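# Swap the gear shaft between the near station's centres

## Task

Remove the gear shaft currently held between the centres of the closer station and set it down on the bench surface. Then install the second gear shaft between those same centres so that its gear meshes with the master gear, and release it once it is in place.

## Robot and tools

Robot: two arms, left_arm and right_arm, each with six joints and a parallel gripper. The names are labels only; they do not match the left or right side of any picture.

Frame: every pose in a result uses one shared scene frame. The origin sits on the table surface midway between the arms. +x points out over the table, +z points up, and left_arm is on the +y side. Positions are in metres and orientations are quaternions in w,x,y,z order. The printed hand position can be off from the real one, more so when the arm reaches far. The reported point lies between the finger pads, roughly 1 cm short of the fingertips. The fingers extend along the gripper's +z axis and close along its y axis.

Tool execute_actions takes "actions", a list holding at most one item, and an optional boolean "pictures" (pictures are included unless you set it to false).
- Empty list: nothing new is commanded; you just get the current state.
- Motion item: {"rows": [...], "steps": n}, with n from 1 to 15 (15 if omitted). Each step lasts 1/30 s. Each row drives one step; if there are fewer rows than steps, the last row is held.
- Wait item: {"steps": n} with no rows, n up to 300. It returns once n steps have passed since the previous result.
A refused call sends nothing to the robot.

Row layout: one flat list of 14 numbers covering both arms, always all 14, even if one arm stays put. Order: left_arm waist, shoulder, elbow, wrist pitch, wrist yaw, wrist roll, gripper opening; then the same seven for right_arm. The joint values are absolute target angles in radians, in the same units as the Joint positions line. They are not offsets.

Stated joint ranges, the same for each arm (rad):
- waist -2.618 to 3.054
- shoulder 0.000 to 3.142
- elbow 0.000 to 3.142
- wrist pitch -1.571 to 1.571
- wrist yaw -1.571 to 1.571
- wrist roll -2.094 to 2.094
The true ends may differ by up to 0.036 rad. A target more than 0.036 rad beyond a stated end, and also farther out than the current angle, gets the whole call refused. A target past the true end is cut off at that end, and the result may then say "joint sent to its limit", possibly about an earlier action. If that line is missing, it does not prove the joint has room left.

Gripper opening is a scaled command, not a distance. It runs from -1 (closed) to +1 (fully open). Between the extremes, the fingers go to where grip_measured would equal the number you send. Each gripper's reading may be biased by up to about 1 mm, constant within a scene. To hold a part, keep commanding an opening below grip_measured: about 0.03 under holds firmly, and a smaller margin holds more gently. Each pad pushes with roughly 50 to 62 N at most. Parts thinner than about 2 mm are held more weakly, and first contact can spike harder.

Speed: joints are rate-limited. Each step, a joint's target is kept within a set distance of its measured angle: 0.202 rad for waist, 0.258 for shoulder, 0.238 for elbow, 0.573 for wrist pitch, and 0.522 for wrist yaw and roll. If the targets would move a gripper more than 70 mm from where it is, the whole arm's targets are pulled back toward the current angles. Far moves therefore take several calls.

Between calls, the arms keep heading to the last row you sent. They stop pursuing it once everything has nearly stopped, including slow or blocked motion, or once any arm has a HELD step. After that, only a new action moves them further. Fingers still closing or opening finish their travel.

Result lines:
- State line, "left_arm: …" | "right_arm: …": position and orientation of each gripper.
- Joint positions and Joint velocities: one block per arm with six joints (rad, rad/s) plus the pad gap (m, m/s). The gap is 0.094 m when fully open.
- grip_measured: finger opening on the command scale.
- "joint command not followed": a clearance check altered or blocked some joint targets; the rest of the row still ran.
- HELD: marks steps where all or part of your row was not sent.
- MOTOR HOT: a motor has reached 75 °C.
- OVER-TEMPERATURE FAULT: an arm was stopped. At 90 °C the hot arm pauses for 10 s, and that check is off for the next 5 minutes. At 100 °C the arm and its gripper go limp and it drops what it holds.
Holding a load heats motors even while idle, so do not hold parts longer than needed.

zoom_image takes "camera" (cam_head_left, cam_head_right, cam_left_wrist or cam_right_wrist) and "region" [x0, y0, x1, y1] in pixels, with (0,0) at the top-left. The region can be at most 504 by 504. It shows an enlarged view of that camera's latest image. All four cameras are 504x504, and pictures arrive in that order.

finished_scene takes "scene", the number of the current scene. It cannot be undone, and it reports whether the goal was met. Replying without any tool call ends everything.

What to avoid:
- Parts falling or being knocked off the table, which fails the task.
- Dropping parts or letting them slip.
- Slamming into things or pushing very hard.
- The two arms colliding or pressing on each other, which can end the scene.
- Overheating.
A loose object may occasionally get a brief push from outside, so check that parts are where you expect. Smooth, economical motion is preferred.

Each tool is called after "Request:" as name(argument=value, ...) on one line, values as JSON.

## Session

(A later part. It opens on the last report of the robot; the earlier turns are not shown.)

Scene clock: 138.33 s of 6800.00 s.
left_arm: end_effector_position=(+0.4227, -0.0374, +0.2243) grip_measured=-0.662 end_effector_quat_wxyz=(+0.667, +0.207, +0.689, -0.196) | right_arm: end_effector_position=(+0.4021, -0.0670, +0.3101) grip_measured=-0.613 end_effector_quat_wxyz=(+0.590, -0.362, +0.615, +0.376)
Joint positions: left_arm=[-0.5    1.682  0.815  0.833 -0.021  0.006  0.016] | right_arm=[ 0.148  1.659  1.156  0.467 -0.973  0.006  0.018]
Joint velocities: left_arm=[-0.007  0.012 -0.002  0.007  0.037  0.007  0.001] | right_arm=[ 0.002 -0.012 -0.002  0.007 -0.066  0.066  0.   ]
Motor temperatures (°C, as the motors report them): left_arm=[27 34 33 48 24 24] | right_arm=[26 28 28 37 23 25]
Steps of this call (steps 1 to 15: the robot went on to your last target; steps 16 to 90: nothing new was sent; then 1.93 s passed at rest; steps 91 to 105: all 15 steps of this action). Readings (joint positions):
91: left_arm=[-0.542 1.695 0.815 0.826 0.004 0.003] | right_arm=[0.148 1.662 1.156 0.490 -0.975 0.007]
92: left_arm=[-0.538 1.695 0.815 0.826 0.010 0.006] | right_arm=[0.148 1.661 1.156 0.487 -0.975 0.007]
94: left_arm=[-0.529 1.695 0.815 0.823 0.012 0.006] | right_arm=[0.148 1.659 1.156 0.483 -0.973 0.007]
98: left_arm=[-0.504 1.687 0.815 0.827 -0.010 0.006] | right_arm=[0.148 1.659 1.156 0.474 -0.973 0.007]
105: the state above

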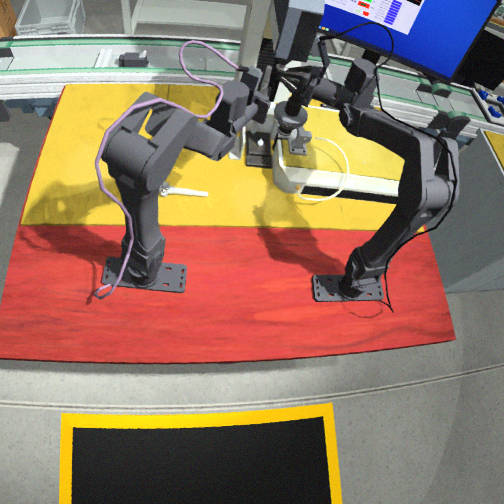

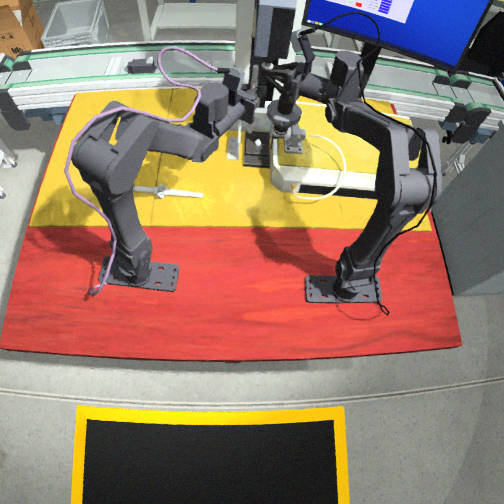

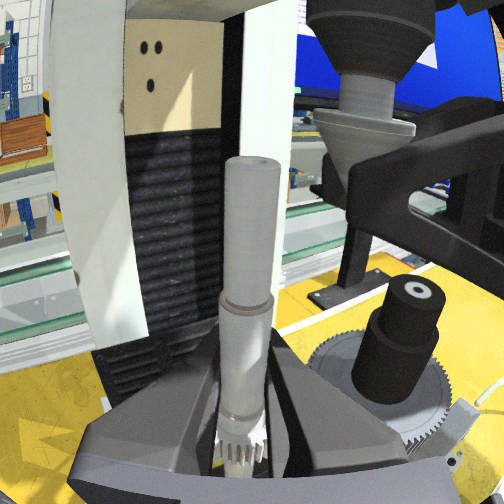

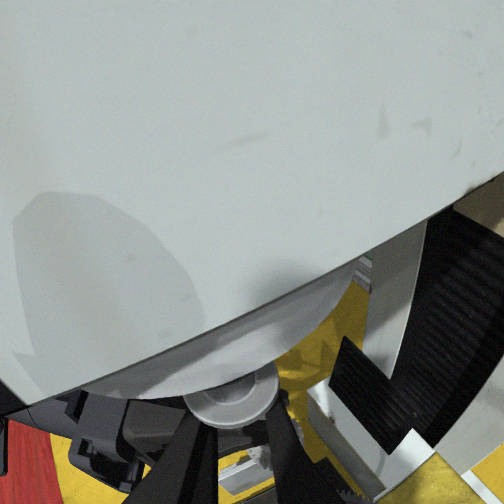

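Request:
execute_actions(actions=[{"rows":[[-0.525,1.545,0.75,0.94,-0.01,0,-0.75,0.155,1.6,1.22,0.6,-1.0,0,-0.62]],"steps":8}], pictures=false)

Request:
execute_actions(actions=[{"rows":[[-0.56,1.45,0.665,0.93,0,0,-0.75,0.155,1.6,1.22,0.6,-1.0,0,-0.62]],"steps":8}], pictures=false)

Request:
execute_actions(actions=[{"rows":[[-0.635,1.28,0.52,0.9,0,0,-0.75,0.155,1.6,1.22,0.6,-1.0,0,-0.62]]}])

Scene clock: 143.67 s of 6800.00 s.
left_arm: end_effector_position=(+0.3981, -0.0338, +0.2358) grip_measured=-0.662 end_effector_quat_wxyz=(+0.672, +0.214, +0.678, -0.207) | right_arm: end_effector_position=(+0.4020, -0.0670, +0.3097) grip_measured=-0.613 end_effector_quat_wxyz=(+0.590, -0.362, +0.616, +0.376)
Joint positions: left_arm=[-0.521  1.586  0.738  0.837 -0.016  0.006  0.016] | right_arm=[ 0.148  1.659  1.156  0.465 -0.973  0.004  0.018]
Joint velocities: left_arm=[-0.007 -0.042 -0.007 -0.022 -0.037 -0.022  0.001] | right_arm=[-0.022 -0.007 -0.012  0.095 -0.022 -0.007 -0.002]
Motor temperatures (°C, as the motors report them): left_arm=[27 35 33 50 24 24] | right_arm=[26 29 29 38 23 25]
Steps of this call (steps 1 to 15: the robot went on to your last target; steps 16 to 90: nothing new was sent; then 2.07 s passed at rest; steps 91 to 98: all 8 steps of this action). Readings (joint positions):
91: left_arm=[-0.502 1.671 0.804 0.833 -0.022 0.006] | right_arm=[0.148 1.659 1.156 0.465 -0.973 0.004]
92: left_arm=[-0.505 1.648 0.781 0.833 -0.022 0.006] | right_arm=[0.148 1.659 1.156 0.465 -0.973 0.004]
94: left_arm=[-0.514 1.605 0.743 0.830 -0.021 0.006] | right_arm=[0.148 1.659 1.156 0.465 -0.973 0.004]
98: the state above

Scene clock: 143.93 s of 6800.00 s.
left_arm: end_effector_position=(+0.3676, -0.0355, +0.2387) grip_measured=-0.662 end_effector_quat_wxyz=(+0.669, +0.229, +0.671, -0.225) | right_arm: end_effector_position=(+0.4020, -0.0670, +0.3097) grip_measured=-0.613 end_effector_quat_wxyz=(+0.590, -0.363, +0.616, +0.376)
Joint positions: left_arm=[-0.559  1.491  0.653  0.834 -0.005  0.005  0.016] | right_arm=[ 0.148  1.659  1.156  0.465 -0.973  0.004  0.018]
Joint velocities: left_arm=[ 0.007 -0.002 -0.002 -0.037  0.066 -0.007 -0.001] | right_arm=[ 0.012  0.017 -0.002 -0.037  0.022 -0.066  0.   ]
Motor temperatures (°C, as the motors report them): left_arm=[27 35 33 50 24 24] | right_arm=[26 29 29 38 23 25]
Steps of this call (steps 1 to 8: all 8 steps of this action). Readings (joint positions):
1: left_arm=[-0.525 1.573 0.727 0.837 -0.018 0.006] | right_arm=[0.148 1.659 1.156 0.465 -0.973 0.004]
2: left_arm=[-0.530 1.550 0.702 0.837 -0.019 0.006] | right_arm=[0.148 1.659 1.156 0.465 -0.973 0.004]
4: left_arm=[-0.546 1.506 0.661 0.832 -0.016 0.006] | right_arm=[0.148 1.659 1.156 0.465 -0.973 0.004]
8: the state above

Scene clock: 144.43 s of 6800.00 s.
left_arm: end_effector_position=(+0.3123, -0.0363, +0.2375) grip_measured=-0.662 end_effector_quat_wxyz=(+0.659, +0.257, +0.659, -0.255) | right_arm: end_effector_position=(+0.4020, -0.0670, +0.3097) grip_measured=-0.613 end_effector_quat_wxyz=(+0.590, -0.363, +0.616, +0.376)
Joint positions: left_arm=[-0.638  1.315  0.504  0.809  0.004  0.003  0.016] | right_arm=[ 0.148  1.659  1.156  0.465 -0.973  0.004  0.018]
Joint velocities: left_arm=[ 0.007 -0.007 -0.002  0.022 -0.037 -0.051 -0.001] | right_arm=[ 0.002 -0.002 -0.012 -0.022 -0.022  0.081 -0.   ]
Motor temperatures (°C, as the motors report them): left_arm=[27 34 33 50 24 24] | right_arm=[26 29 29 39 23 25]
Steps of this call (steps 1 to 15: all 15 steps of this action). Readings (joint positions):
1: left_arm=[-0.567 1.470 0.633 0.831 -0.012 0.005] | right_arm=[0.148 1.659 1.156 0.465 -0.973 0.004]
2: left_arm=[-0.582 1.424 0.589 0.827 -0.020 0.005] | right_arm=[0.148 1.659 1.156 0.465 -0.973 0.004]
4: left_arm=[-0.617 1.340 0.520 0.815 -0.014 0.005] | right_arm=[0.148 1.659 1.156 0.465 -0.973 0.004]
8: left_arm=[-0.638 1.315 0.504 0.813 0.005 0.003] | right_arm=[0.148 1.659 1.156 0.465 -0.973 0.004]
15: the state above

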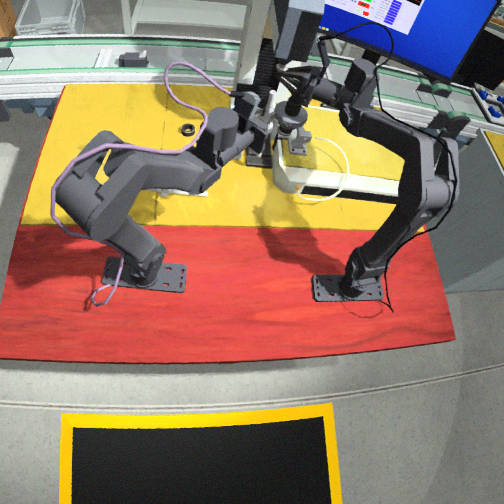

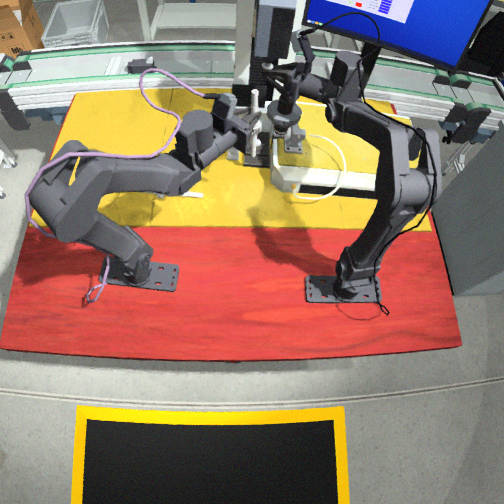

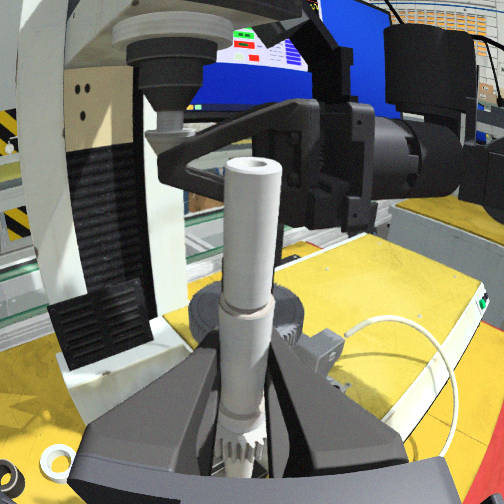

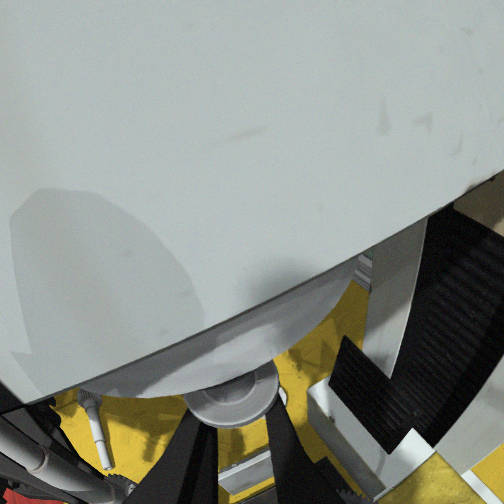

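Request:
execute_actions(actions=[{"rows":[[-0.6,0.9,0.6,0.1,0,0,-0.75,0.155,1.6,1.22,0.6,-1.0,0,-0.62]]}], pictures=false)

Request:
execute_actions(actions=[{"rows":[[-0.1,1.2,1.2,-0.9,0,0.8,-0.75,0.155,1.6,1.22,0.6,-1.0,0,-0.62]]}], pictures=false)

Request:
execute_actions(actions=[{"steps":15}], pictures=false)

Request:
execute_actions(actions=[{"rows":[[0.17,1.88,1.58,-1.19,0,1.57,-0.75,0.155,1.6,1.22,0.6,-1.0,0,-0.62]]}], pictures=false)

Request:
execute_actions(actions=[{"steps":20}])

Scene clock: 154.73 s of 6800.00 s.
left_arm: end_effector_position=(+0.2710, +0.0180, +0.2250) grip_measured=-0.662 end_effector_quat_wxyz=(+0.556, +0.279, +0.756, -0.204) | right_arm: end_effector_position=(+0.4020, -0.0670, +0.3097) grip_measured=-0.613 end_effector_quat_wxyz=(+0.590, -0.363, +0.616, +0.376)
Joint positions: left_arm=[-0.604  0.917  0.562  0.052  0.001  0.003  0.016] | right_arm=[ 0.148  1.659  1.156  0.465 -0.973  0.004  0.018]
Joint velocities: left_arm=[ 0.007 -0.017  0.002 -0.271 -0.066  0.11  -0.   ] | right_arm=[-0.002  0.002 -0.012 -0.022 -0.022 -0.037  0.   ]
Motor temperatures (°C, as the motors report them): left_arm=[27 33 33 50 24 24] | right_arm=[26 30 29 41 24 25]
Steps of this call (steps 1 to 15: the robot went on to your last target; steps 16 to 90: nothing new was sent; then 6.80 s passed at rest; steps 91 to 105: all 15 steps of this action). Readings (joint positions):
91: left_arm=[-0.634 1.281 0.517 0.719 0.008 0.003] | right_arm=[0.148 1.659 1.156 0.465 -0.973 0.004]
92: left_arm=[-0.627 1.218 0.529 0.574 0.010 0.003] | right_arm=[0.148 1.659 1.156 0.465 -0.973 0.004]
94: left_arm=[-0.610 1.068 0.533 0.348 0.006 0.003] | right_arm=[0.148 1.659 1.156 0.465 -0.973 0.004]
98: left_arm=[-0.604 0.920 0.554 0.170 0.001 0.003] | right_arm=[0.148 1.659 1.156 0.465 -0.973 0.004]
105: the state above

Scene clock: 155.23 s of 6800.00 s.
left_arm: end_effector_position=(+0.3310, +0.1820, +0.2218) grip_measured=-0.662 end_effector_quat_wxyz=(+0.317, +0.426, +0.842, +0.097) | right_arm: end_effector_position=(+0.4020, -0.0670, +0.3097) grip_measured=-0.613 end_effector_quat_wxyz=(+0.590, -0.363, +0.616, +0.376)
Joint positions: left_arm=[-0.093  1.216  1.173 -0.852 -0.013  0.751  0.016] | right_arm=[ 0.148  1.659  1.156  0.465 -0.973  0.004  0.018]
Joint velocities: left_arm=[-0.032  0.027 -0.017 -0.359  0.183  0.271 -0.002] | right_arm=[-0.017 -0.027  0.012  0.066 -0.007 -0.022  0.   ]
Motor temperatures (°C, as the motors report them): left_arm=[27 33 33 50 24 24] | right_arm=[26 30 30 41 24 25]
Steps of this call (steps 1 to 15: all 15 steps of this action). Readings (joint positions):
1: left_arm=[-0.575 0.947 0.599 -0.028 0.031 0.072] | right_arm=[0.148 1.659 1.156 0.465 -0.973 0.004]
2: left_arm=[-0.525 1.015 0.672 -0.138 0.056 0.159] | right_arm=[0.148 1.659 1.156 0.465 -0.973 0.004]
4: left_arm=[-0.392 1.163 0.821 -0.359 0.055 0.355] | right_arm=[0.148 1.659 1.156 0.465 -0.973 0.004]
8: left_arm=[-0.138 1.256 1.033 -0.704 0.005 0.600] | right_arm=[0.148 1.659 1.156 0.465 -0.973 0.004]
15: the state above

Scene clock: 155.73 s of 6800.00 s.
left_arm: end_effector_position=(+0.3157, +0.1821, +0.2107) grip_measured=-0.662 end_effector_quat_wxyz=(+0.283, +0.449, +0.843, +0.086) | right_arm: end_effector_position=(+0.4020, -0.0670, +0.3097) grip_measured=-0.613 end_effector_quat_wxyz=(+0.590, -0.363, +0.616, +0.376)
Joint positions: left_arm=[-0.094  1.216  1.173 -0.928  0.001  0.785  0.016] | right_arm=[ 0.148  1.659  1.156  0.465 -0.973  0.004  0.018]
Joint velocities: left_arm=[-0.002 -0.012  0.007  0.022  0.007  0.007 -0.001] | right_arm=[-0.007  0.002  0.007  0.007 -0.037  0.007 -0.001]
Motor temperatures (°C, as the motors report them): left_arm=[27 33 33 50 24 24] | right_arm=[26 30 30 41 24 25]
Steps of this call (steps 1 to 15: the robot went on to your last target). Readings (joint positions):
1: left_arm=[-0.094 1.216 1.173 -0.865 -0.009 0.758] | right_arm=[0.148 1.659 1.156 0.465 -0.973 0.004]
2: left_arm=[-0.094 1.216 1.173 -0.881 -0.006 0.763] | right_arm=[0.148 1.659 1.156 0.465 -0.973 0.004]
4: left_arm=[-0.094 1.216 1.173 -0.904 -0.003 0.771] | right_arm=[0.148 1.659 1.156 0.465 -0.973 0.004]
8: left_arm=[-0.094 1.216 1.173 -0.923 -0.001 0.780] | right_arm=[0.148 1.659 1.156 0.465 -0.973 0.004]
15: the state above

Scene clock: 156.23 s of 6800.00 s.
left_arm: end_effector_position=(+0.3718, +0.2682, +0.0735) grip_measured=-0.662 end_effector_quat_wxyz=(+0.006, +0.663, +0.748, -0.004) | right_arm: end_effector_position=(+0.4020, -0.0670, +0.3097) grip_measured=-0.613 end_effector_quat_wxyz=(+0.590, -0.363, +0.616, +0.376)
Joint positions: left_arm=[ 0.175  1.951  1.544 -1.161  0.014  1.526  0.016] | right_arm=[ 0.148  1.659  1.156  0.465 -0.973  0.004  0.018]
Joint velocities: left_arm=[-0.027 -0.261  0.002 -0.227 -0.051  0.168 -0.001] | right_arm=[-0.007  0.002 -0.007 -0.007 -0.007  0.022 -0.001]
Motor temperatures (°C, as the motors report them): left_arm=[27 33 33 50 24 24] | right_arm=[26 30 30 41 24 25]
Steps of this call (steps 1 to 15: all 15 steps of this action). Readings (joint positions):
1: left_arm=[-0.064 1.253 1.215 -0.986 0.030 0.865] | right_arm=[0.148 1.659 1.156 0.465 -0.973 0.004]
2: left_arm=[-0.010 1.324 1.295 -1.067 0.058 0.958] | right_arm=[0.148 1.659 1.156 0.465 -0.973 0.004]
4: left_arm=[0.102 1.491 1.442 -1.131 0.045 1.144] | right_arm=[0.148 1.659 1.156 0.465 -0.973 0.004]
8: left_arm=[0.185 1.802 1.575 -1.098 -0.004 1.393] | right_arm=[0.148 1.659 1.156 0.465 -0.973 0.004]
15: the state above

Scene clock: 156.90 s of 6800.00 s.
left_arm: end_effector_position=(+0.3711, +0.2680, +0.0878) grip_measured=-0.662 end_effector_quat_wxyz=(+0.017, +0.677, +0.736, +0.008) | right_arm: end_effector_position=(+0.4020, -0.0670, +0.3097) grip_measured=-0.613 end_effector_quat_wxyz=(+0.590, -0.363, +0.616, +0.376)
Joint positions: left_arm=[ 0.175  1.91   1.544 -1.171  0.014  1.562  0.016] | right_arm=[ 0.148  1.659  1.156  0.465 -0.973  0.004  0.018]
Joint velocities: left_arm=[ 0.022 -0.007 -0.002 -0.022 -0.007  0.007 -0.001] | right_arm=[ 0.007 -0.002  0.007 -0.081  0.081  0.037 -0.001]
Motor temperatures (°C, as the motors report them): left_arm=[27 33 33 49 24 24] | right_arm=[26 30 30 42 24 25]
Steps of this call (steps 1 to 20: the robot went on to your last target). Readings (joint positions):
1: left_arm=[0.175 1.941 1.544 -1.165 0.014 1.534] | right_arm=[0.148 1.659 1.156 0.465 -0.973 0.004]
2: left_arm=[0.175 1.931 1.544 -1.167 0.014 1.539] | right_arm=[0.148 1.659 1.156 0.465 -0.973 0.004]
4: left_arm=[0.175 1.916 1.544 -1.167 0.014 1.548] | right_arm=[0.148 1.659 1.156 0.465 -0.973 0.004]
8: left_arm=[0.175 1.910 1.544 -1.168 0.014 1.557] | right_arm=[0.148 1.659 1.156 0.465 -0.973 0.004]
20: the state above

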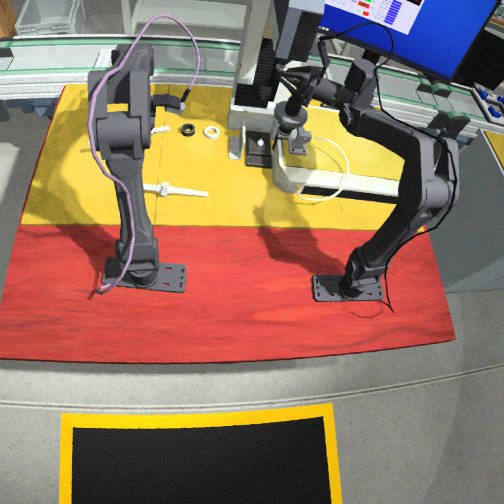

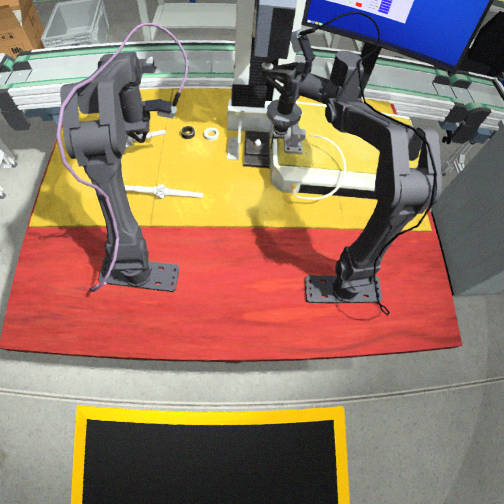

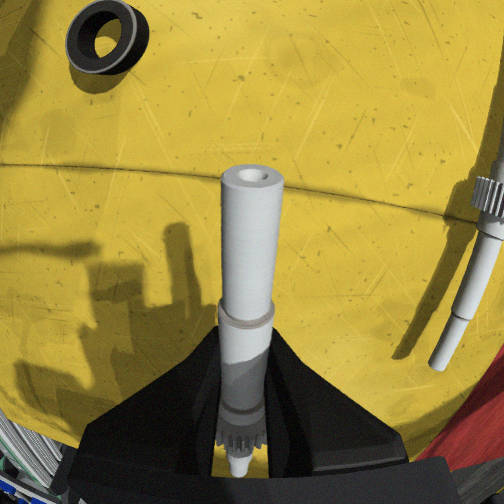

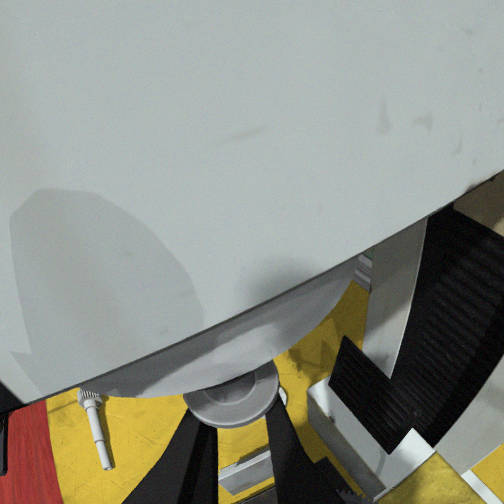

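Request:
execute_actions(actions=[{"rows":[[0.17,1.92,1.49,-1.09,0,1.57,-0.75,0.155,1.6,1.22,0.6,-1.0,0,-0.62]],"steps":10}], pictures=false)

Request:
execute_actions(actions=[{"rows":[[0.17,1.95,1.43,-1.01,0,1.57,-0.72,0.155,1.6,1.22,0.6,-1.0,0,-0.62]],"steps":10}], pictures=false)

Request:
execute_actions(actions=[{"rows":[[0.17,1.99,1.39,-0.97,0,1.57,-0.69,0.155,1.6,1.22,0.6,-1.0,0,-0.62]]}])

Scene clock: 162.67 s of 6800.00 s.
left_arm: end_effector_position=(+0.3671, +0.2675, +0.0655) grip_measured=-0.662 end_effector_quat_wxyz=(+0.008, +0.677, +0.736, -0.002) | right_arm: end_effector_position=(+0.4020, -0.0670, +0.3097) grip_measured=-0.613 end_effector_quat_wxyz=(+0.590, -0.363, +0.616, +0.376)
Joint positions: left_arm=[ 0.175  1.934  1.489 -1.118  0.015  1.563  0.016] | right_arm=[ 0.148  1.659  1.156  0.465 -0.973  0.004  0.018]
Joint velocities: left_arm=[-0.002  0.002 -0.012  0.11   0.022 -0.037  0.002] | right_arm=[-0.007 -0.002 -0.002 -0.007 -0.007 -0.007 -0.   ]
Motor temperatures (°C, as the motors report them): left_arm=[27 34 33 46 24 24] | right_arm=[26 31 30 43 24 25]
Steps of this call (steps 1 to 15: the robot went on to your last target; steps 16 to 90: nothing new was sent; then 2.43 s passed at rest; steps 91 to 100: all 10 steps of this action). Readings (joint positions):
91: left_arm=[0.175 1.910 1.537 -1.162 0.014 1.563] | right_arm=[0.148 1.659 1.156 0.465 -0.973 0.004]
92: left_arm=[0.175 1.910 1.527 -1.148 0.014 1.563] | right_arm=[0.148 1.659 1.156 0.465 -0.973 0.004]
94: left_arm=[0.175 1.918 1.507 -1.129 0.015 1.563] | right_arm=[0.148 1.659 1.156 0.465 -0.973 0.004]
98: left_arm=[0.175 1.934 1.489 -1.120 0.015 1.563] | right_arm=[0.148 1.659 1.156 0.465 -0.973 0.004]
100: the state above

Scene clock: 163.00 s of 6800.00 s.
left_arm: end_effector_position=(+0.3660, +0.2674, +0.0403) grip_measured=-0.662 end_effector_quat_wxyz=(+0.004, +0.678, +0.735, -0.007) | right_arm: end_effector_position=(+0.4020, -0.0670, +0.3097) grip_measured=-0.613 end_effector_quat_wxyz=(+0.590, -0.363, +0.616, +0.376)
Joint positions: left_arm=[ 0.175  1.965  1.429 -1.039  0.015  1.564  0.016] | right_arm=[ 0.148  1.659  1.156  0.465 -0.973  0.004  0.018]
Joint velocities: left_arm=[ 0.002 -0.012  0.007  0.051  0.022 -0.022  0.   ] | right_arm=[ 0.002  0.007  0.007 -0.007 -0.022  0.051 -0.   ]
Motor temperatures (°C, as the motors report them): left_arm=[27 34 33 46 24 24] | right_arm=[26 31 30 43 24 25]
Steps of this call (steps 1 to 10: all 10 steps of this action). Readings (joint positions):
1: left_arm=[0.175 1.934 1.481 -1.105 0.015 1.564] | right_arm=[0.148 1.659 1.156 0.465 -0.973 0.004]
2: left_arm=[0.175 1.935 1.470 -1.085 0.015 1.564] | right_arm=[0.148 1.659 1.156 0.465 -0.973 0.004]
4: left_arm=[0.175 1.945 1.449 -1.057 0.015 1.564] | right_arm=[0.148 1.659 1.156 0.465 -0.973 0.004]
8: left_arm=[0.175 1.964 1.430 -1.042 0.015 1.564] | right_arm=[0.148 1.659 1.156 0.465 -0.973 0.004]
10: the state above

Scene clock: 163.50 s of 6800.00 s.
left_arm: end_effector_position=(+0.3674, +0.2730, +0.0266) grip_measured=-0.662 end_effector_quat_wxyz=(-0.007, +0.678, +0.735, +0.004) | right_arm: end_effector_position=(+0.4020, -0.0670, +0.3097) grip_measured=-0.613 end_effector_quat_wxyz=(+0.590, -0.363, +0.616, +0.376)
Joint positions: left_arm=[ 0.175  1.987  1.403 -0.99  -0.015  1.565  0.016] | right_arm=[ 0.148  1.659  1.156  0.465 -0.973  0.004  0.018]
Joint velocities: left_arm=[ 0.007 -0.007 -0.012 -0.007 -0.037 -0.007 -0.   ] | right_arm=[ 0.002 -0.022 -0.002 -0.051 -0.022 -0.007 -0.001]
Motor temperatures (°C, as the motors report them): left_arm=[27 34 33 45 24 24] | right_arm=[26 31 30 43 24 25]
Steps of this call (steps 1 to 15: all 15 steps of this action). Readings (joint positions):
1: left_arm=[0.175 1.966 1.425 -1.031 0.015 1.564] | right_arm=[0.148 1.659 1.156 0.465 -0.973 0.004]
2: left_arm=[0.175 1.968 1.419 -1.019 0.015 1.564] | right_arm=[0.148 1.659 1.156 0.465 -0.973 0.004]
4: left_arm=[0.175 1.979 1.409 -1.002 0.012 1.565] | right_arm=[0.148 1.659 1.156 0.465 -0.973 0.004]
8: left_arm=[0.175 1.987 1.403 -0.993 -0.011 1.565] | right_arm=[0.148 1.659 1.156 0.465 -0.973 0.004]
15: the state above

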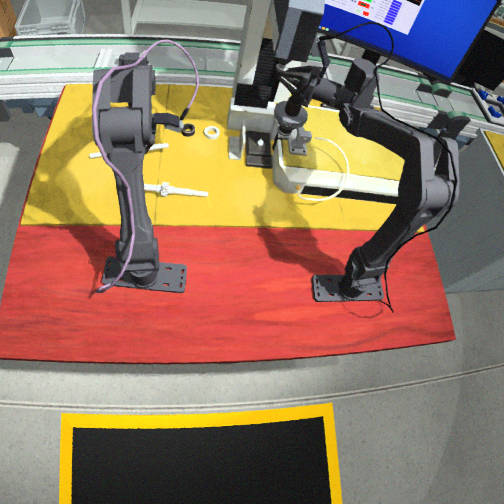

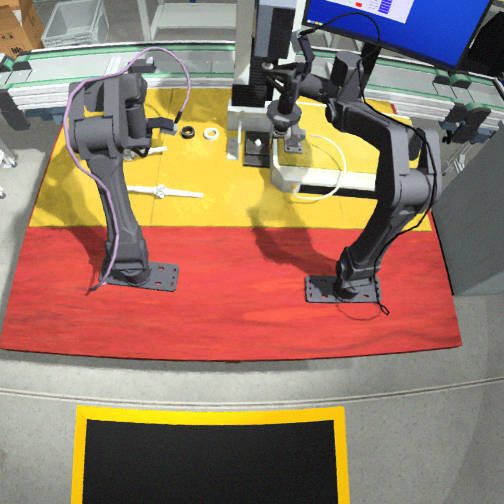

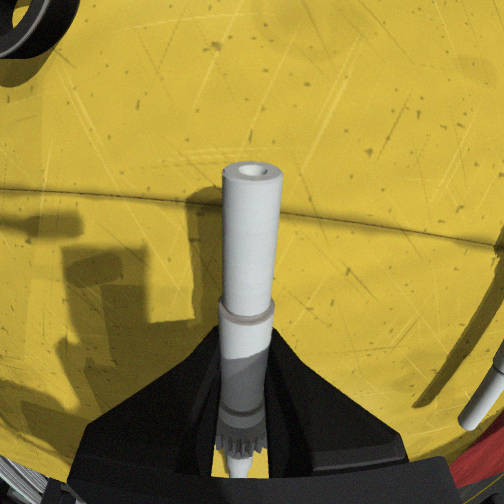

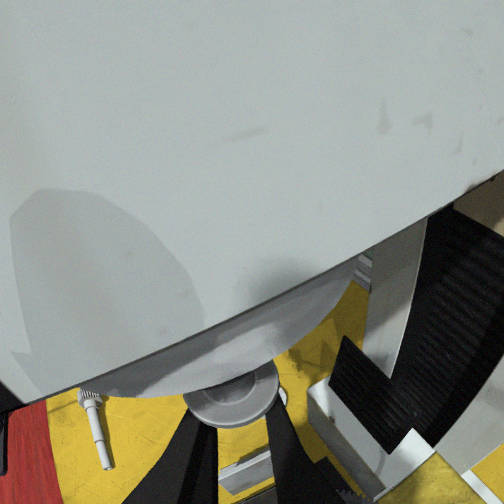

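Request:
execute_actions(actions=[{"rows":[[0.17,1.99,1.40,-0.98,0,1.57,-0.64,0.155,1.6,1.22,0.6,-1.0,0,-0.62],[0.17,1.99,1.40,-0.98,0,1.57,-0.6,0.155,1.6,1.22,0.6,-1.0,0,-0.62],[0.17,1.99,1.40,-0.98,0,1.57,-0.1,0.155,1.6,1.22,0.6,-1.0,0,-0.62]],"steps":9}], pictures=false)

Request:
execute_actions(actions=[{"rows":[[0.17,1.9,1.58,-1.2,0,1.57,0,0.155,1.6,1.22,0.6,-1.0,0,-0.62]],"steps":9}], pictures=false)

Request:
execute_actions(actions=[{"rows":[[0.09,1.5,1.075,-1.115,0,-1.47,0,0.155,1.6,1.22,0.6,-1.0,0,-0.62]]}], pictures=false)

Request:
execute_actions(actions=[{"steps":30}])

Scene clock: 170.50 s of 6800.00 s.
left_arm: end_effector_position=(+0.3676, +0.2730, +0.0266) grip_measured=-0.102 end_effector_quat_wxyz=(-0.007, +0.678, +0.735, +0.004) | right_arm: end_effector_position=(+0.4020, -0.0670, +0.3097) grip_measured=-0.613 end_effector_quat_wxyz=(+0.590, -0.363, +0.616, +0.376)
Joint positions: left_arm=[ 0.175  1.987  1.403 -0.989 -0.015  1.565  0.042] | right_arm=[ 0.148  1.659  1.156  0.465 -0.973  0.004  0.018]
Joint velocities: left_arm=[-0.012  0.002  0.017  0.037  0.095 -0.022 -0.   ] | right_arm=[-0.007 -0.012 -0.012  0.007 -0.007  0.007 -0.   ]
Motor temperatures (°C, as the motors report them): left_arm=[27 34 32 43 24 24] | right_arm=[26 31 30 44 24 25]
Steps of this call (steps 1 to 15: the robot went on to your last target; steps 16 to 90: nothing new was sent; then 3.70 s passed at rest; steps 91 to 99: all 9 steps of this action). Readings (joint positions):
91: left_arm=[0.175 1.987 1.403 -0.990 -0.015 1.565] | right_arm=[0.148 1.659 1.156 0.465 -0.973 0.004]
92: left_arm=[0.175 1.987 1.403 -0.990 -0.015 1.565] | right_arm=[0.148 1.659 1.156 0.465 -0.973 0.004]
94: left_arm=[0.175 1.987 1.403 -0.989 -0.015 1.565] | right_arm=[0.148 1.659 1.156 0.465 -0.973 0.004]
98: left_arm=[0.175 1.987 1.403 -0.989 -0.015 1.565] | right_arm=[0.148 1.659 1.156 0.465 -0.973 0.004]
99: the state above

Scene clock: 170.80 s of 6800.00 s.
left_arm: end_effector_position=(+0.3875, +0.2745, +0.1037) grip_measured=-0.002 end_effector_quat_wxyz=(+0.035, +0.676, +0.734, +0.049) | right_arm: end_effector_position=(+0.4020, -0.0670, +0.3097) grip_measured=-0.613 end_effector_quat_wxyz=(+0.590, -0.363, +0.616, +0.376)
Joint positions: left_arm=[ 0.175  1.889  1.573 -1.136 -0.015  1.565  0.047] | right_arm=[ 0.148  1.659  1.156  0.465 -0.973  0.004  0.018]
Joint velocities: left_arm=[-0.002 -0.027 -0.002 -0.212 -0.037 -0.11  -0.   ] | right_arm=[-0.002 -0.017 -0.002 -0.007 -0.007  0.037 -0.   ]
Motor temperatures (°C, as the motors report them): left_arm=[27 34 32 43 24 24] | right_arm=[26 31 30 44 24 25]
Steps of this call (steps 1 to 9: all 9 steps of this action). Readings (joint positions):
1: left_arm=[0.175 1.985 1.425 -1.021 -0.015 1.565] | right_arm=[0.148 1.659 1.156 0.465 -0.973 0.004]
2: left_arm=[0.175 1.984 1.457 -1.063 -0.015 1.565] | right_arm=[0.148 1.659 1.156 0.465 -0.973 0.004]
4: left_arm=[0.175 1.953 1.520 -1.102 -0.015 1.565] | right_arm=[0.148 1.659 1.156 0.465 -0.973 0.004]
8: left_arm=[0.175 1.892 1.572 -1.130 -0.015 1.565] | right_arm=[0.148 1.659 1.156 0.465 -0.973 0.004]
9: the state above

Scene clock: 171.30 s of 6800.00 s.
left_arm: end_effector_position=(+0.2626, +0.2401, +0.0926) grip_measured=-0.002 end_effector_quat_wxyz=(+0.018, +0.057, +0.998, +0.004) | right_arm: end_effector_position=(+0.4020, -0.0670, +0.3097) grip_measured=-0.613 end_effector_quat_wxyz=(+0.590, -0.363, +0.616, +0.376)
Joint positions: left_arm=[ 0.084  1.493  1.09  -1.132 -0.006  0.1    0.047] | right_arm=[ 0.148  1.659  1.156  0.465 -0.973  0.004  0.018]
Joint velocities: left_arm=[ 0.007 -0.007 -0.007 -0.051 -0.037 -2.821  0.   ] | right_arm=[-0.007  0.012 -0.007 -0.022  0.022 -0.022 -0.001]
Motor temperatures (°C, as the motors report them): left_arm=[27 34 32 43 24 24] | right_arm=[26 31 30 44 24 25]
Steps of this call (steps 1 to 15: all 15 steps of this action). Readings (joint positions):
1: left_arm=[0.167 1.853 1.526 -1.101 -0.018 1.483] | right_arm=[0.148 1.659 1.156 0.465 -0.973 0.004]
2: left_arm=[0.152 1.791 1.442 -1.077 -0.019 1.385] | right_arm=[0.148 1.659 1.156 0.465 -0.973 0.004]
4: left_arm=[0.109 1.637 1.276 -1.082 -0.015 1.192] | right_arm=[0.148 1.659 1.156 0.465 -0.973 0.004]
8: left_arm=[0.084 1.486 1.108 -1.133 -0.006 0.796] | right_arm=[0.148 1.659 1.156 0.465 -0.973 0.004]
15: the state above

Scene clock: 172.30 s of 6800.00 s.
left_arm: end_effector_position=(+0.2636, +0.2401, +0.0927) grip_measured=-0.001 end_effector_quat_wxyz=(-0.017, +0.660, -0.751, +0.011) | right_arm: end_effector_position=(+0.4020, -0.0670, +0.3097) grip_measured=-0.613 end_effector_quat_wxyz=(+0.590, -0.363, +0.616, +0.376)
Joint positions: left_arm=[ 0.084  1.493  1.09  -1.127 -0.006 -1.457  0.047] | right_arm=[ 0.148  1.659  1.156  0.465 -0.973  0.004  0.018]
Joint velocities: left_arm=[-0.012 -0.007 -0.002 -0.081  0.007 -0.051 -0.   ] | right_arm=[-0.002 -0.002 -0.012  0.037  0.007 -0.051  0.   ]
Motor temperatures (°C, as the motors report them): left_arm=[27 33 32 42 24 24] | right_arm=[26 31 30 44 24 25]
Steps of this call (steps 1 to 30: the robot went on to your last target). Readings (joint positions):
1: left_arm=[0.084 1.493 1.090 -1.131 -0.006 0.000] | right_arm=[0.148 1.659 1.156 0.465 -0.973 0.004]
2: left_arm=[0.084 1.493 1.090 -1.131 -0.006 -0.099] | right_arm=[0.148 1.659 1.156 0.465 -0.973 0.004]
4: left_arm=[0.084 1.493 1.090 -1.131 -0.006 -0.298] | right_arm=[0.148 1.659 1.156 0.465 -0.973 0.004]
8: left_arm=[0.084 1.493 1.090 -1.131 -0.006 -0.697] | right_arm=[0.148 1.659 1.156 0.465 -0.973 0.004]
30: the state above

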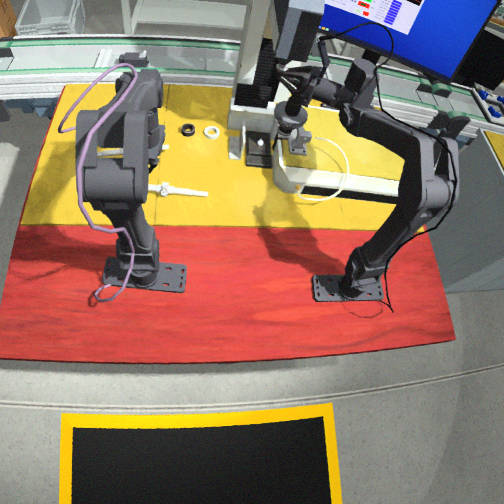

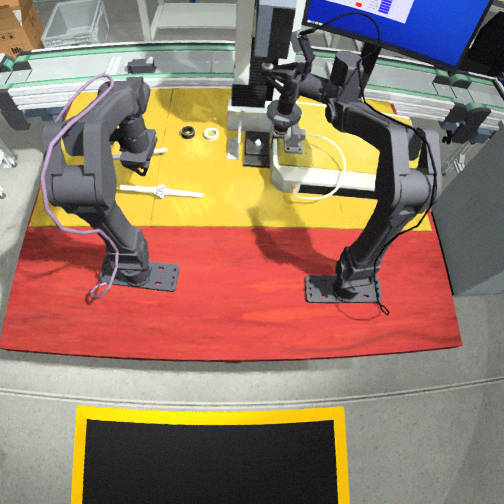

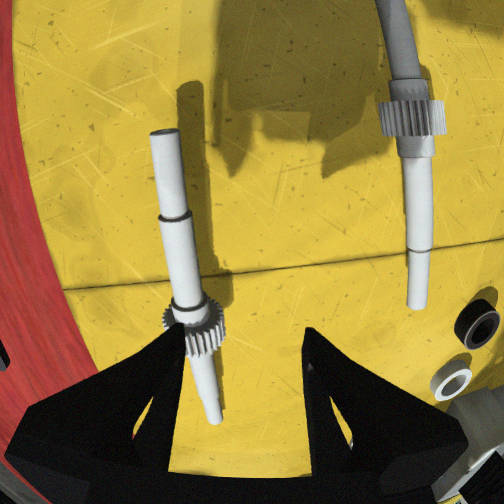

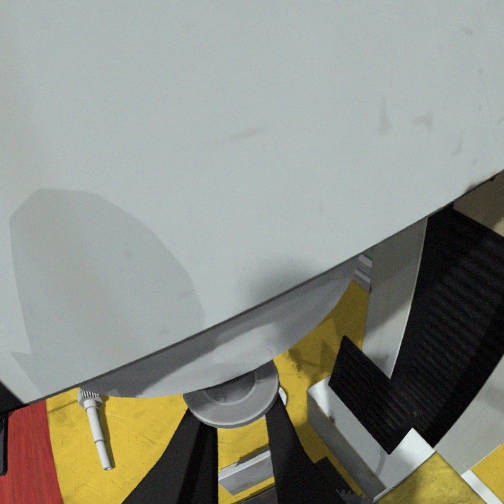

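Request:
execute_actions(actions=[{"rows":[[0.06,1.44,0.91,-1.03,0,-1.52,0,0.155,1.6,1.22,0.6,-1.0,0,-0.62]],"steps":12}], pictures=false)

Request:
execute_actions(actions=[{"rows":[[0.06,1.5,0.818,-0.885,0,-1.52,0,0.155,1.6,1.22,0.6,-1.0,0,-0.62]]}])

Scene clock: 181.07 s of 6800.00 s.
left_arm: end_effector_position=(+0.2313, +0.2360, +0.0578) grip_measured=-0.001 end_effector_quat_wxyz=(+0.006, +0.673, -0.740, -0.008) | right_arm: end_effector_position=(+0.4020, -0.0670, +0.3097) grip_measured=-0.613 end_effector_quat_wxyz=(+0.590, -0.363, +0.616, +0.376)
Joint positions: left_arm=[ 0.066  1.457  0.916 -1.05  -0.004 -1.51   0.047] | right_arm=[ 0.148  1.659  1.156  0.465 -0.973  0.004  0.018]
Joint velocities: left_arm=[-0.007 -0.007 -0.012  0.051  0.037 -0.066  0.001] | right_arm=[-0.012  0.007  0.017 -0.037 -0.051  0.051  0.001]
Motor temperatures (°C, as the motors report them): left_arm=[27 32 31 41 24 24] | right_arm=[26 31 30 45 24 25]
Steps of this call (steps 1 to 15: the robot went on to your last target; steps 16 to 190: nothing new was sent; then 2.03 s passed at rest; steps 191 to 202: all 12 steps of this action). Readings (joint positions):
191: left_arm=[0.082 1.483 1.065 -1.100 -0.006 -1.471] | right_arm=[0.148 1.659 1.156 0.465 -0.973 0.004]
192: left_arm=[0.077 1.467 1.022 -1.070 -0.006 -1.479] | right_arm=[0.148 1.659 1.156 0.465 -0.973 0.004]
194: left_arm=[0.068 1.457 0.951 -1.065 -0.004 -1.492] | right_arm=[0.148 1.659 1.156 0.465 -0.973 0.004]
198: left_arm=[0.066 1.457 0.916 -1.062 -0.004 -1.505] | right_arm=[0.148 1.659 1.156 0.465 -0.973 0.004]
202: the state above

Scene clock: 181.57 s of 6800.00 s.
left_arm: end_effector_position=(+0.2362, +0.2359, +0.0300) grip_measured=-0.001 end_effector_quat_wxyz=(-0.003, +0.674, -0.738, +0.001) | right_arm: end_effector_position=(+0.4020, -0.0670, +0.3097) grip_measured=-0.613 end_effector_quat_wxyz=(+0.590, -0.363, +0.616, +0.376)
Joint positions: left_arm=[ 0.066  1.493  0.831 -0.903 -0.004 -1.513  0.047] | right_arm=[ 0.148  1.659  1.156  0.465 -0.973  0.004  0.018]
Joint velocities: left_arm=[ 0.002 -0.012  0.002  0.022  0.007 -0.066  0.001] | right_arm=[-0.007  0.012  0.007  0.007 -0.037  0.051 -0.001]
Motor temperatures (°C, as the motors report them): left_arm=[27 32 31 41 24 24] | right_arm=[26 31 30 45 24 25]
Steps of this call (steps 1 to 15: all 15 steps of this action). Readings (joint positions):
1: left_arm=[0.066 1.458 0.905 -1.027 -0.004 -1.511] | right_arm=[0.148 1.659 1.156 0.465 -0.973 0.004]
2: left_arm=[0.066 1.461 0.885 -0.994 -0.004 -1.511] | right_arm=[0.148 1.659 1.156 0.465 -0.973 0.004]
4: left_arm=[0.066 1.478 0.852 -0.957 -0.004 -1.512] | right_arm=[0.148 1.659 1.156 0.465 -0.973 0.004]
8: left_arm=[0.066 1.493 0.831 -0.929 -0.004 -1.513] | right_arm=[0.148 1.659 1.156 0.465 -0.973 0.004]
15: the state above

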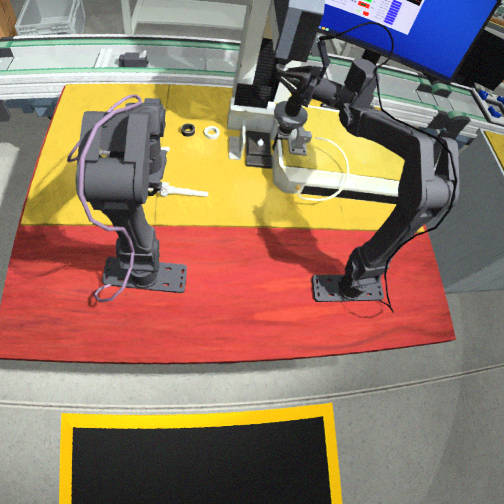

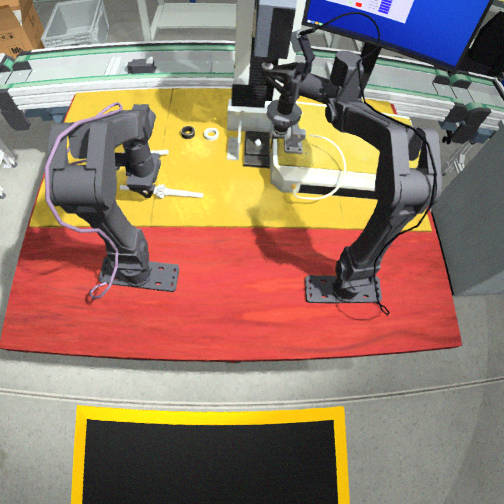

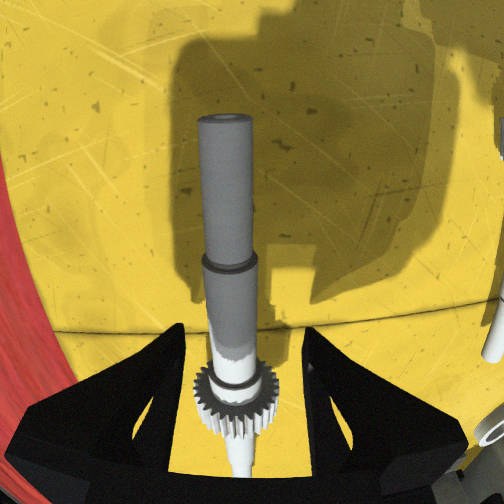

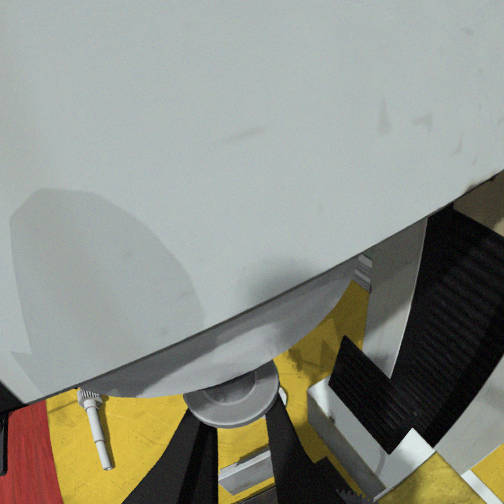

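Request:
execute_actions(actions=[{"rows":[[0.06,1.51,0.79,-0.86,-0.09,-1.52,-0.2,0.155,1.6,1.22,0.6,-1.0,0,-0.62]]}], pictures=false)

Request:
execute_actions(actions=[{"rows":[[0.06,1.51,0.79,-0.86,-0.09,-1.52,-0.75,0.155,1.6,1.22,0.6,-1.0,0,-0.62]],"steps":10}], pictures=false)

Request:
execute_actions(actions=[{"rows":[[0.06,1.4,1.0,-1.0,-0.05,-1.52,-0.75,0.155,1.6,1.22,0.6,-1.0,0,-0.62]]}])

Scene clock: 187.93 s of 6800.00 s.
left_arm: end_effector_position=(+0.2366, +0.2476, +0.0257) grip_measured=-0.198 end_effector_quat_wxyz=(-0.030, +0.674, -0.738, -0.020) | right_arm: end_effector_position=(+0.4020, -0.0670, +0.3097) grip_measured=-0.613 end_effector_quat_wxyz=(+0.590, -0.363, +0.616, +0.376)
Joint positions: left_arm=[ 0.065  1.493  0.81  -0.873 -0.07  -1.514  0.038] | right_arm=[ 0.148  1.659  1.156  0.465 -0.973  0.004  0.018]
Joint velocities: left_arm=[ 0.002 -0.002 -0.012 -0.022 -0.037 -0.037 -0.001] | right_arm=[ 0.002 -0.012 -0.002 -0.007 -0.007  0.007  0.001]
Motor temperatures (°C, as the motors report them): left_arm=[27 31 31 40 24 24] | right_arm=[26 32 30 46 24 25]
Steps of this call (steps 1 to 15: the robot went on to your last target; steps 16 to 90: nothing new was sent; then 2.87 s passed at rest; steps 91 to 105: all 15 steps of this action). Readings (joint positions):
91: left_arm=[0.065 1.493 0.828 -0.893 -0.013 -1.514] | right_arm=[0.148 1.659 1.156 0.465 -0.973 0.004]
92: left_arm=[0.065 1.493 0.824 -0.887 -0.025 -1.514] | right_arm=[0.148 1.659 1.156 0.465 -0.973 0.004]
94: left_arm=[0.065 1.493 0.815 -0.881 -0.043 -1.514] | right_arm=[0.148 1.659 1.156 0.465 -0.973 0.004]
98: left_arm=[0.065 1.493 0.810 -0.879 -0.061 -1.514] | right_arm=[0.148 1.659 1.156 0.465 -0.973 0.004]
105: the state above

Scene clock: 188.27 s of 6800.00 s.
left_arm: end_effector_position=(+0.2368, +0.2480, +0.0253) grip_measured=-0.663 end_effector_quat_wxyz=(-0.031, +0.674, -0.737, -0.021) | right_arm: end_effector_position=(+0.4020, -0.0670, +0.3097) grip_measured=-0.613 end_effector_quat_wxyz=(+0.590, -0.363, +0.616, +0.376)
Joint positions: left_arm=[ 0.065  1.494  0.809 -0.871 -0.072 -1.515  0.016] | right_arm=[ 0.148  1.659  1.156  0.465 -0.973  0.004  0.018]
Joint velocities: left_arm=[-0.002 -0.007 -0.007  0.007 -0.081 -0.022 -0.001] | right_arm=[-0.017  0.007 -0.002 -0.037  0.007  0.037 -0.001]
Motor temperatures (°C, as the motors report them): left_arm=[27 31 31 40 24 24] | right_arm=[26 32 30 46 24 25]
Steps of this call (steps 1 to 10: all 10 steps of this action). Readings (joint positions):
1: left_arm=[0.065 1.493 0.810 -0.873 -0.071 -1.514] | right_arm=[0.148 1.659 1.156 0.465 -0.973 0.004]
2: left_arm=[0.065 1.493 0.810 -0.874 -0.072 -1.514] | right_arm=[0.148 1.659 1.156 0.465 -0.973 0.004]
4: left_arm=[0.065 1.494 0.809 -0.871 -0.072 -1.515] | right_arm=[0.148 1.659 1.156 0.465 -0.973 0.004]
8: left_arm=[0.065 1.494 0.809 -0.871 -0.072 -1.515] | right_arm=[0.148 1.659 1.156 0.465 -0.973 0.004]
10: the state above

Scene clock: 188.77 s of 6800.00 s.
left_arm: end_effector_position=(+0.2693, +0.2455, +0.0856) grip_measured=-0.663 end_effector_quat_wxyz=(-0.076, +0.674, -0.734, +0.029) | right_arm: end_effector_position=(+0.4020, -0.0670, +0.3097) grip_measured=-0.613 end_effector_quat_wxyz=(+0.590, -0.363, +0.616, +0.376)
Joint positions: left_arm=[ 0.065  1.416  0.982 -0.987 -0.066 -1.516  0.016] | right_arm=[ 0.148  1.659  1.156  0.465 -0.973  0.004  0.018]
Joint velocities: left_arm=[-0.007 -0.002 -0.012 -0.051 -0.066  0.007 -0.001] | right_arm=[-0.007  0.012 -0.007 -0.007 -0.007  0.037 -0.   ]
Motor temperatures (°C, as the motors report them): left_arm=[27 31 31 39 24 24] | right_arm=[26 32 30 46 24 25]
Steps of this call (steps 1 to 15: all 15 steps of this action). Readings (joint positions):
1: left_arm=[0.065 1.491 0.829 -0.893 -0.069 -1.516] | right_arm=[0.148 1.659 1.156 0.465 -0.973 0.004]
2: left_arm=[0.065 1.485 0.862 -0.933 -0.068 -1.514] | right_arm=[0.148 1.659 1.156 0.465 -0.973 0.004]
4: left_arm=[0.065 1.455 0.924 -0.962 -0.068 -1.514] | right_arm=[0.148 1.659 1.156 0.465 -0.973 0.004]
8: left_arm=[0.065 1.416 0.981 -0.960 -0.067 -1.516] | right_arm=[0.148 1.659 1.156 0.465 -0.973 0.004]
15: the state above

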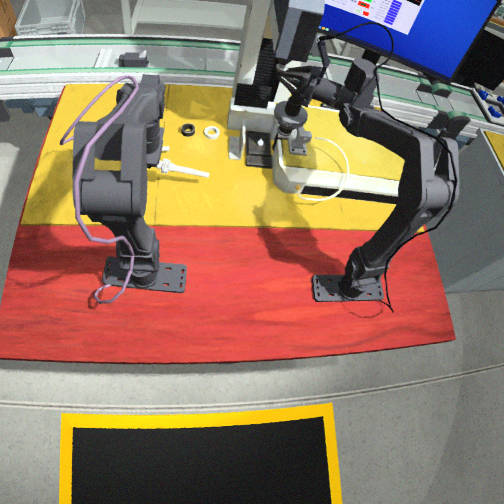

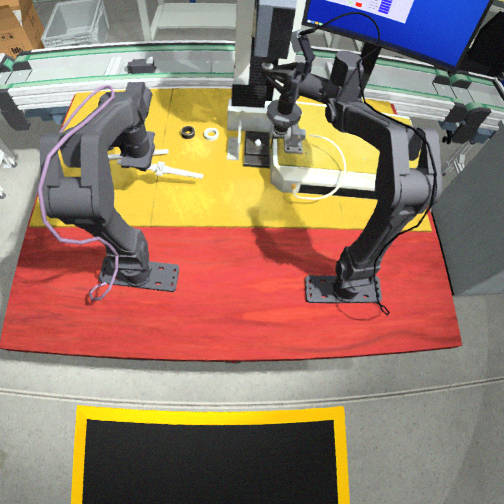

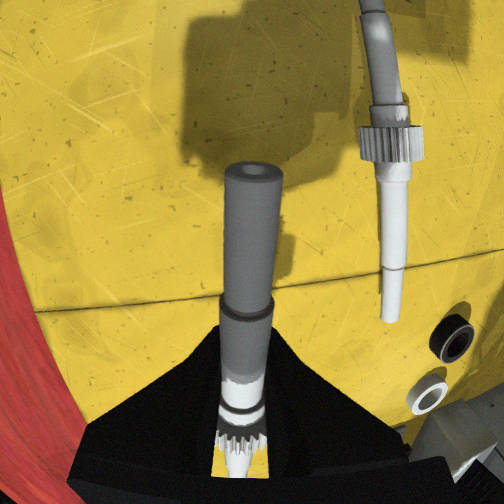

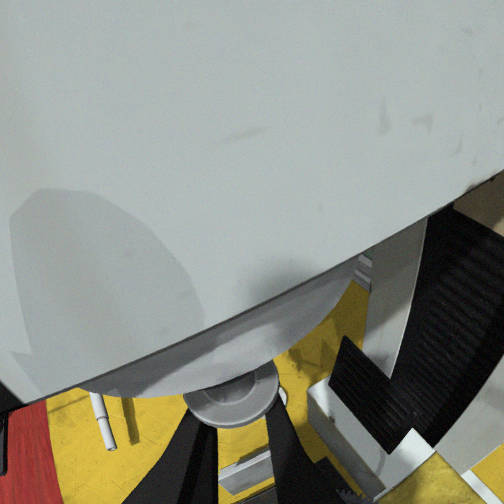

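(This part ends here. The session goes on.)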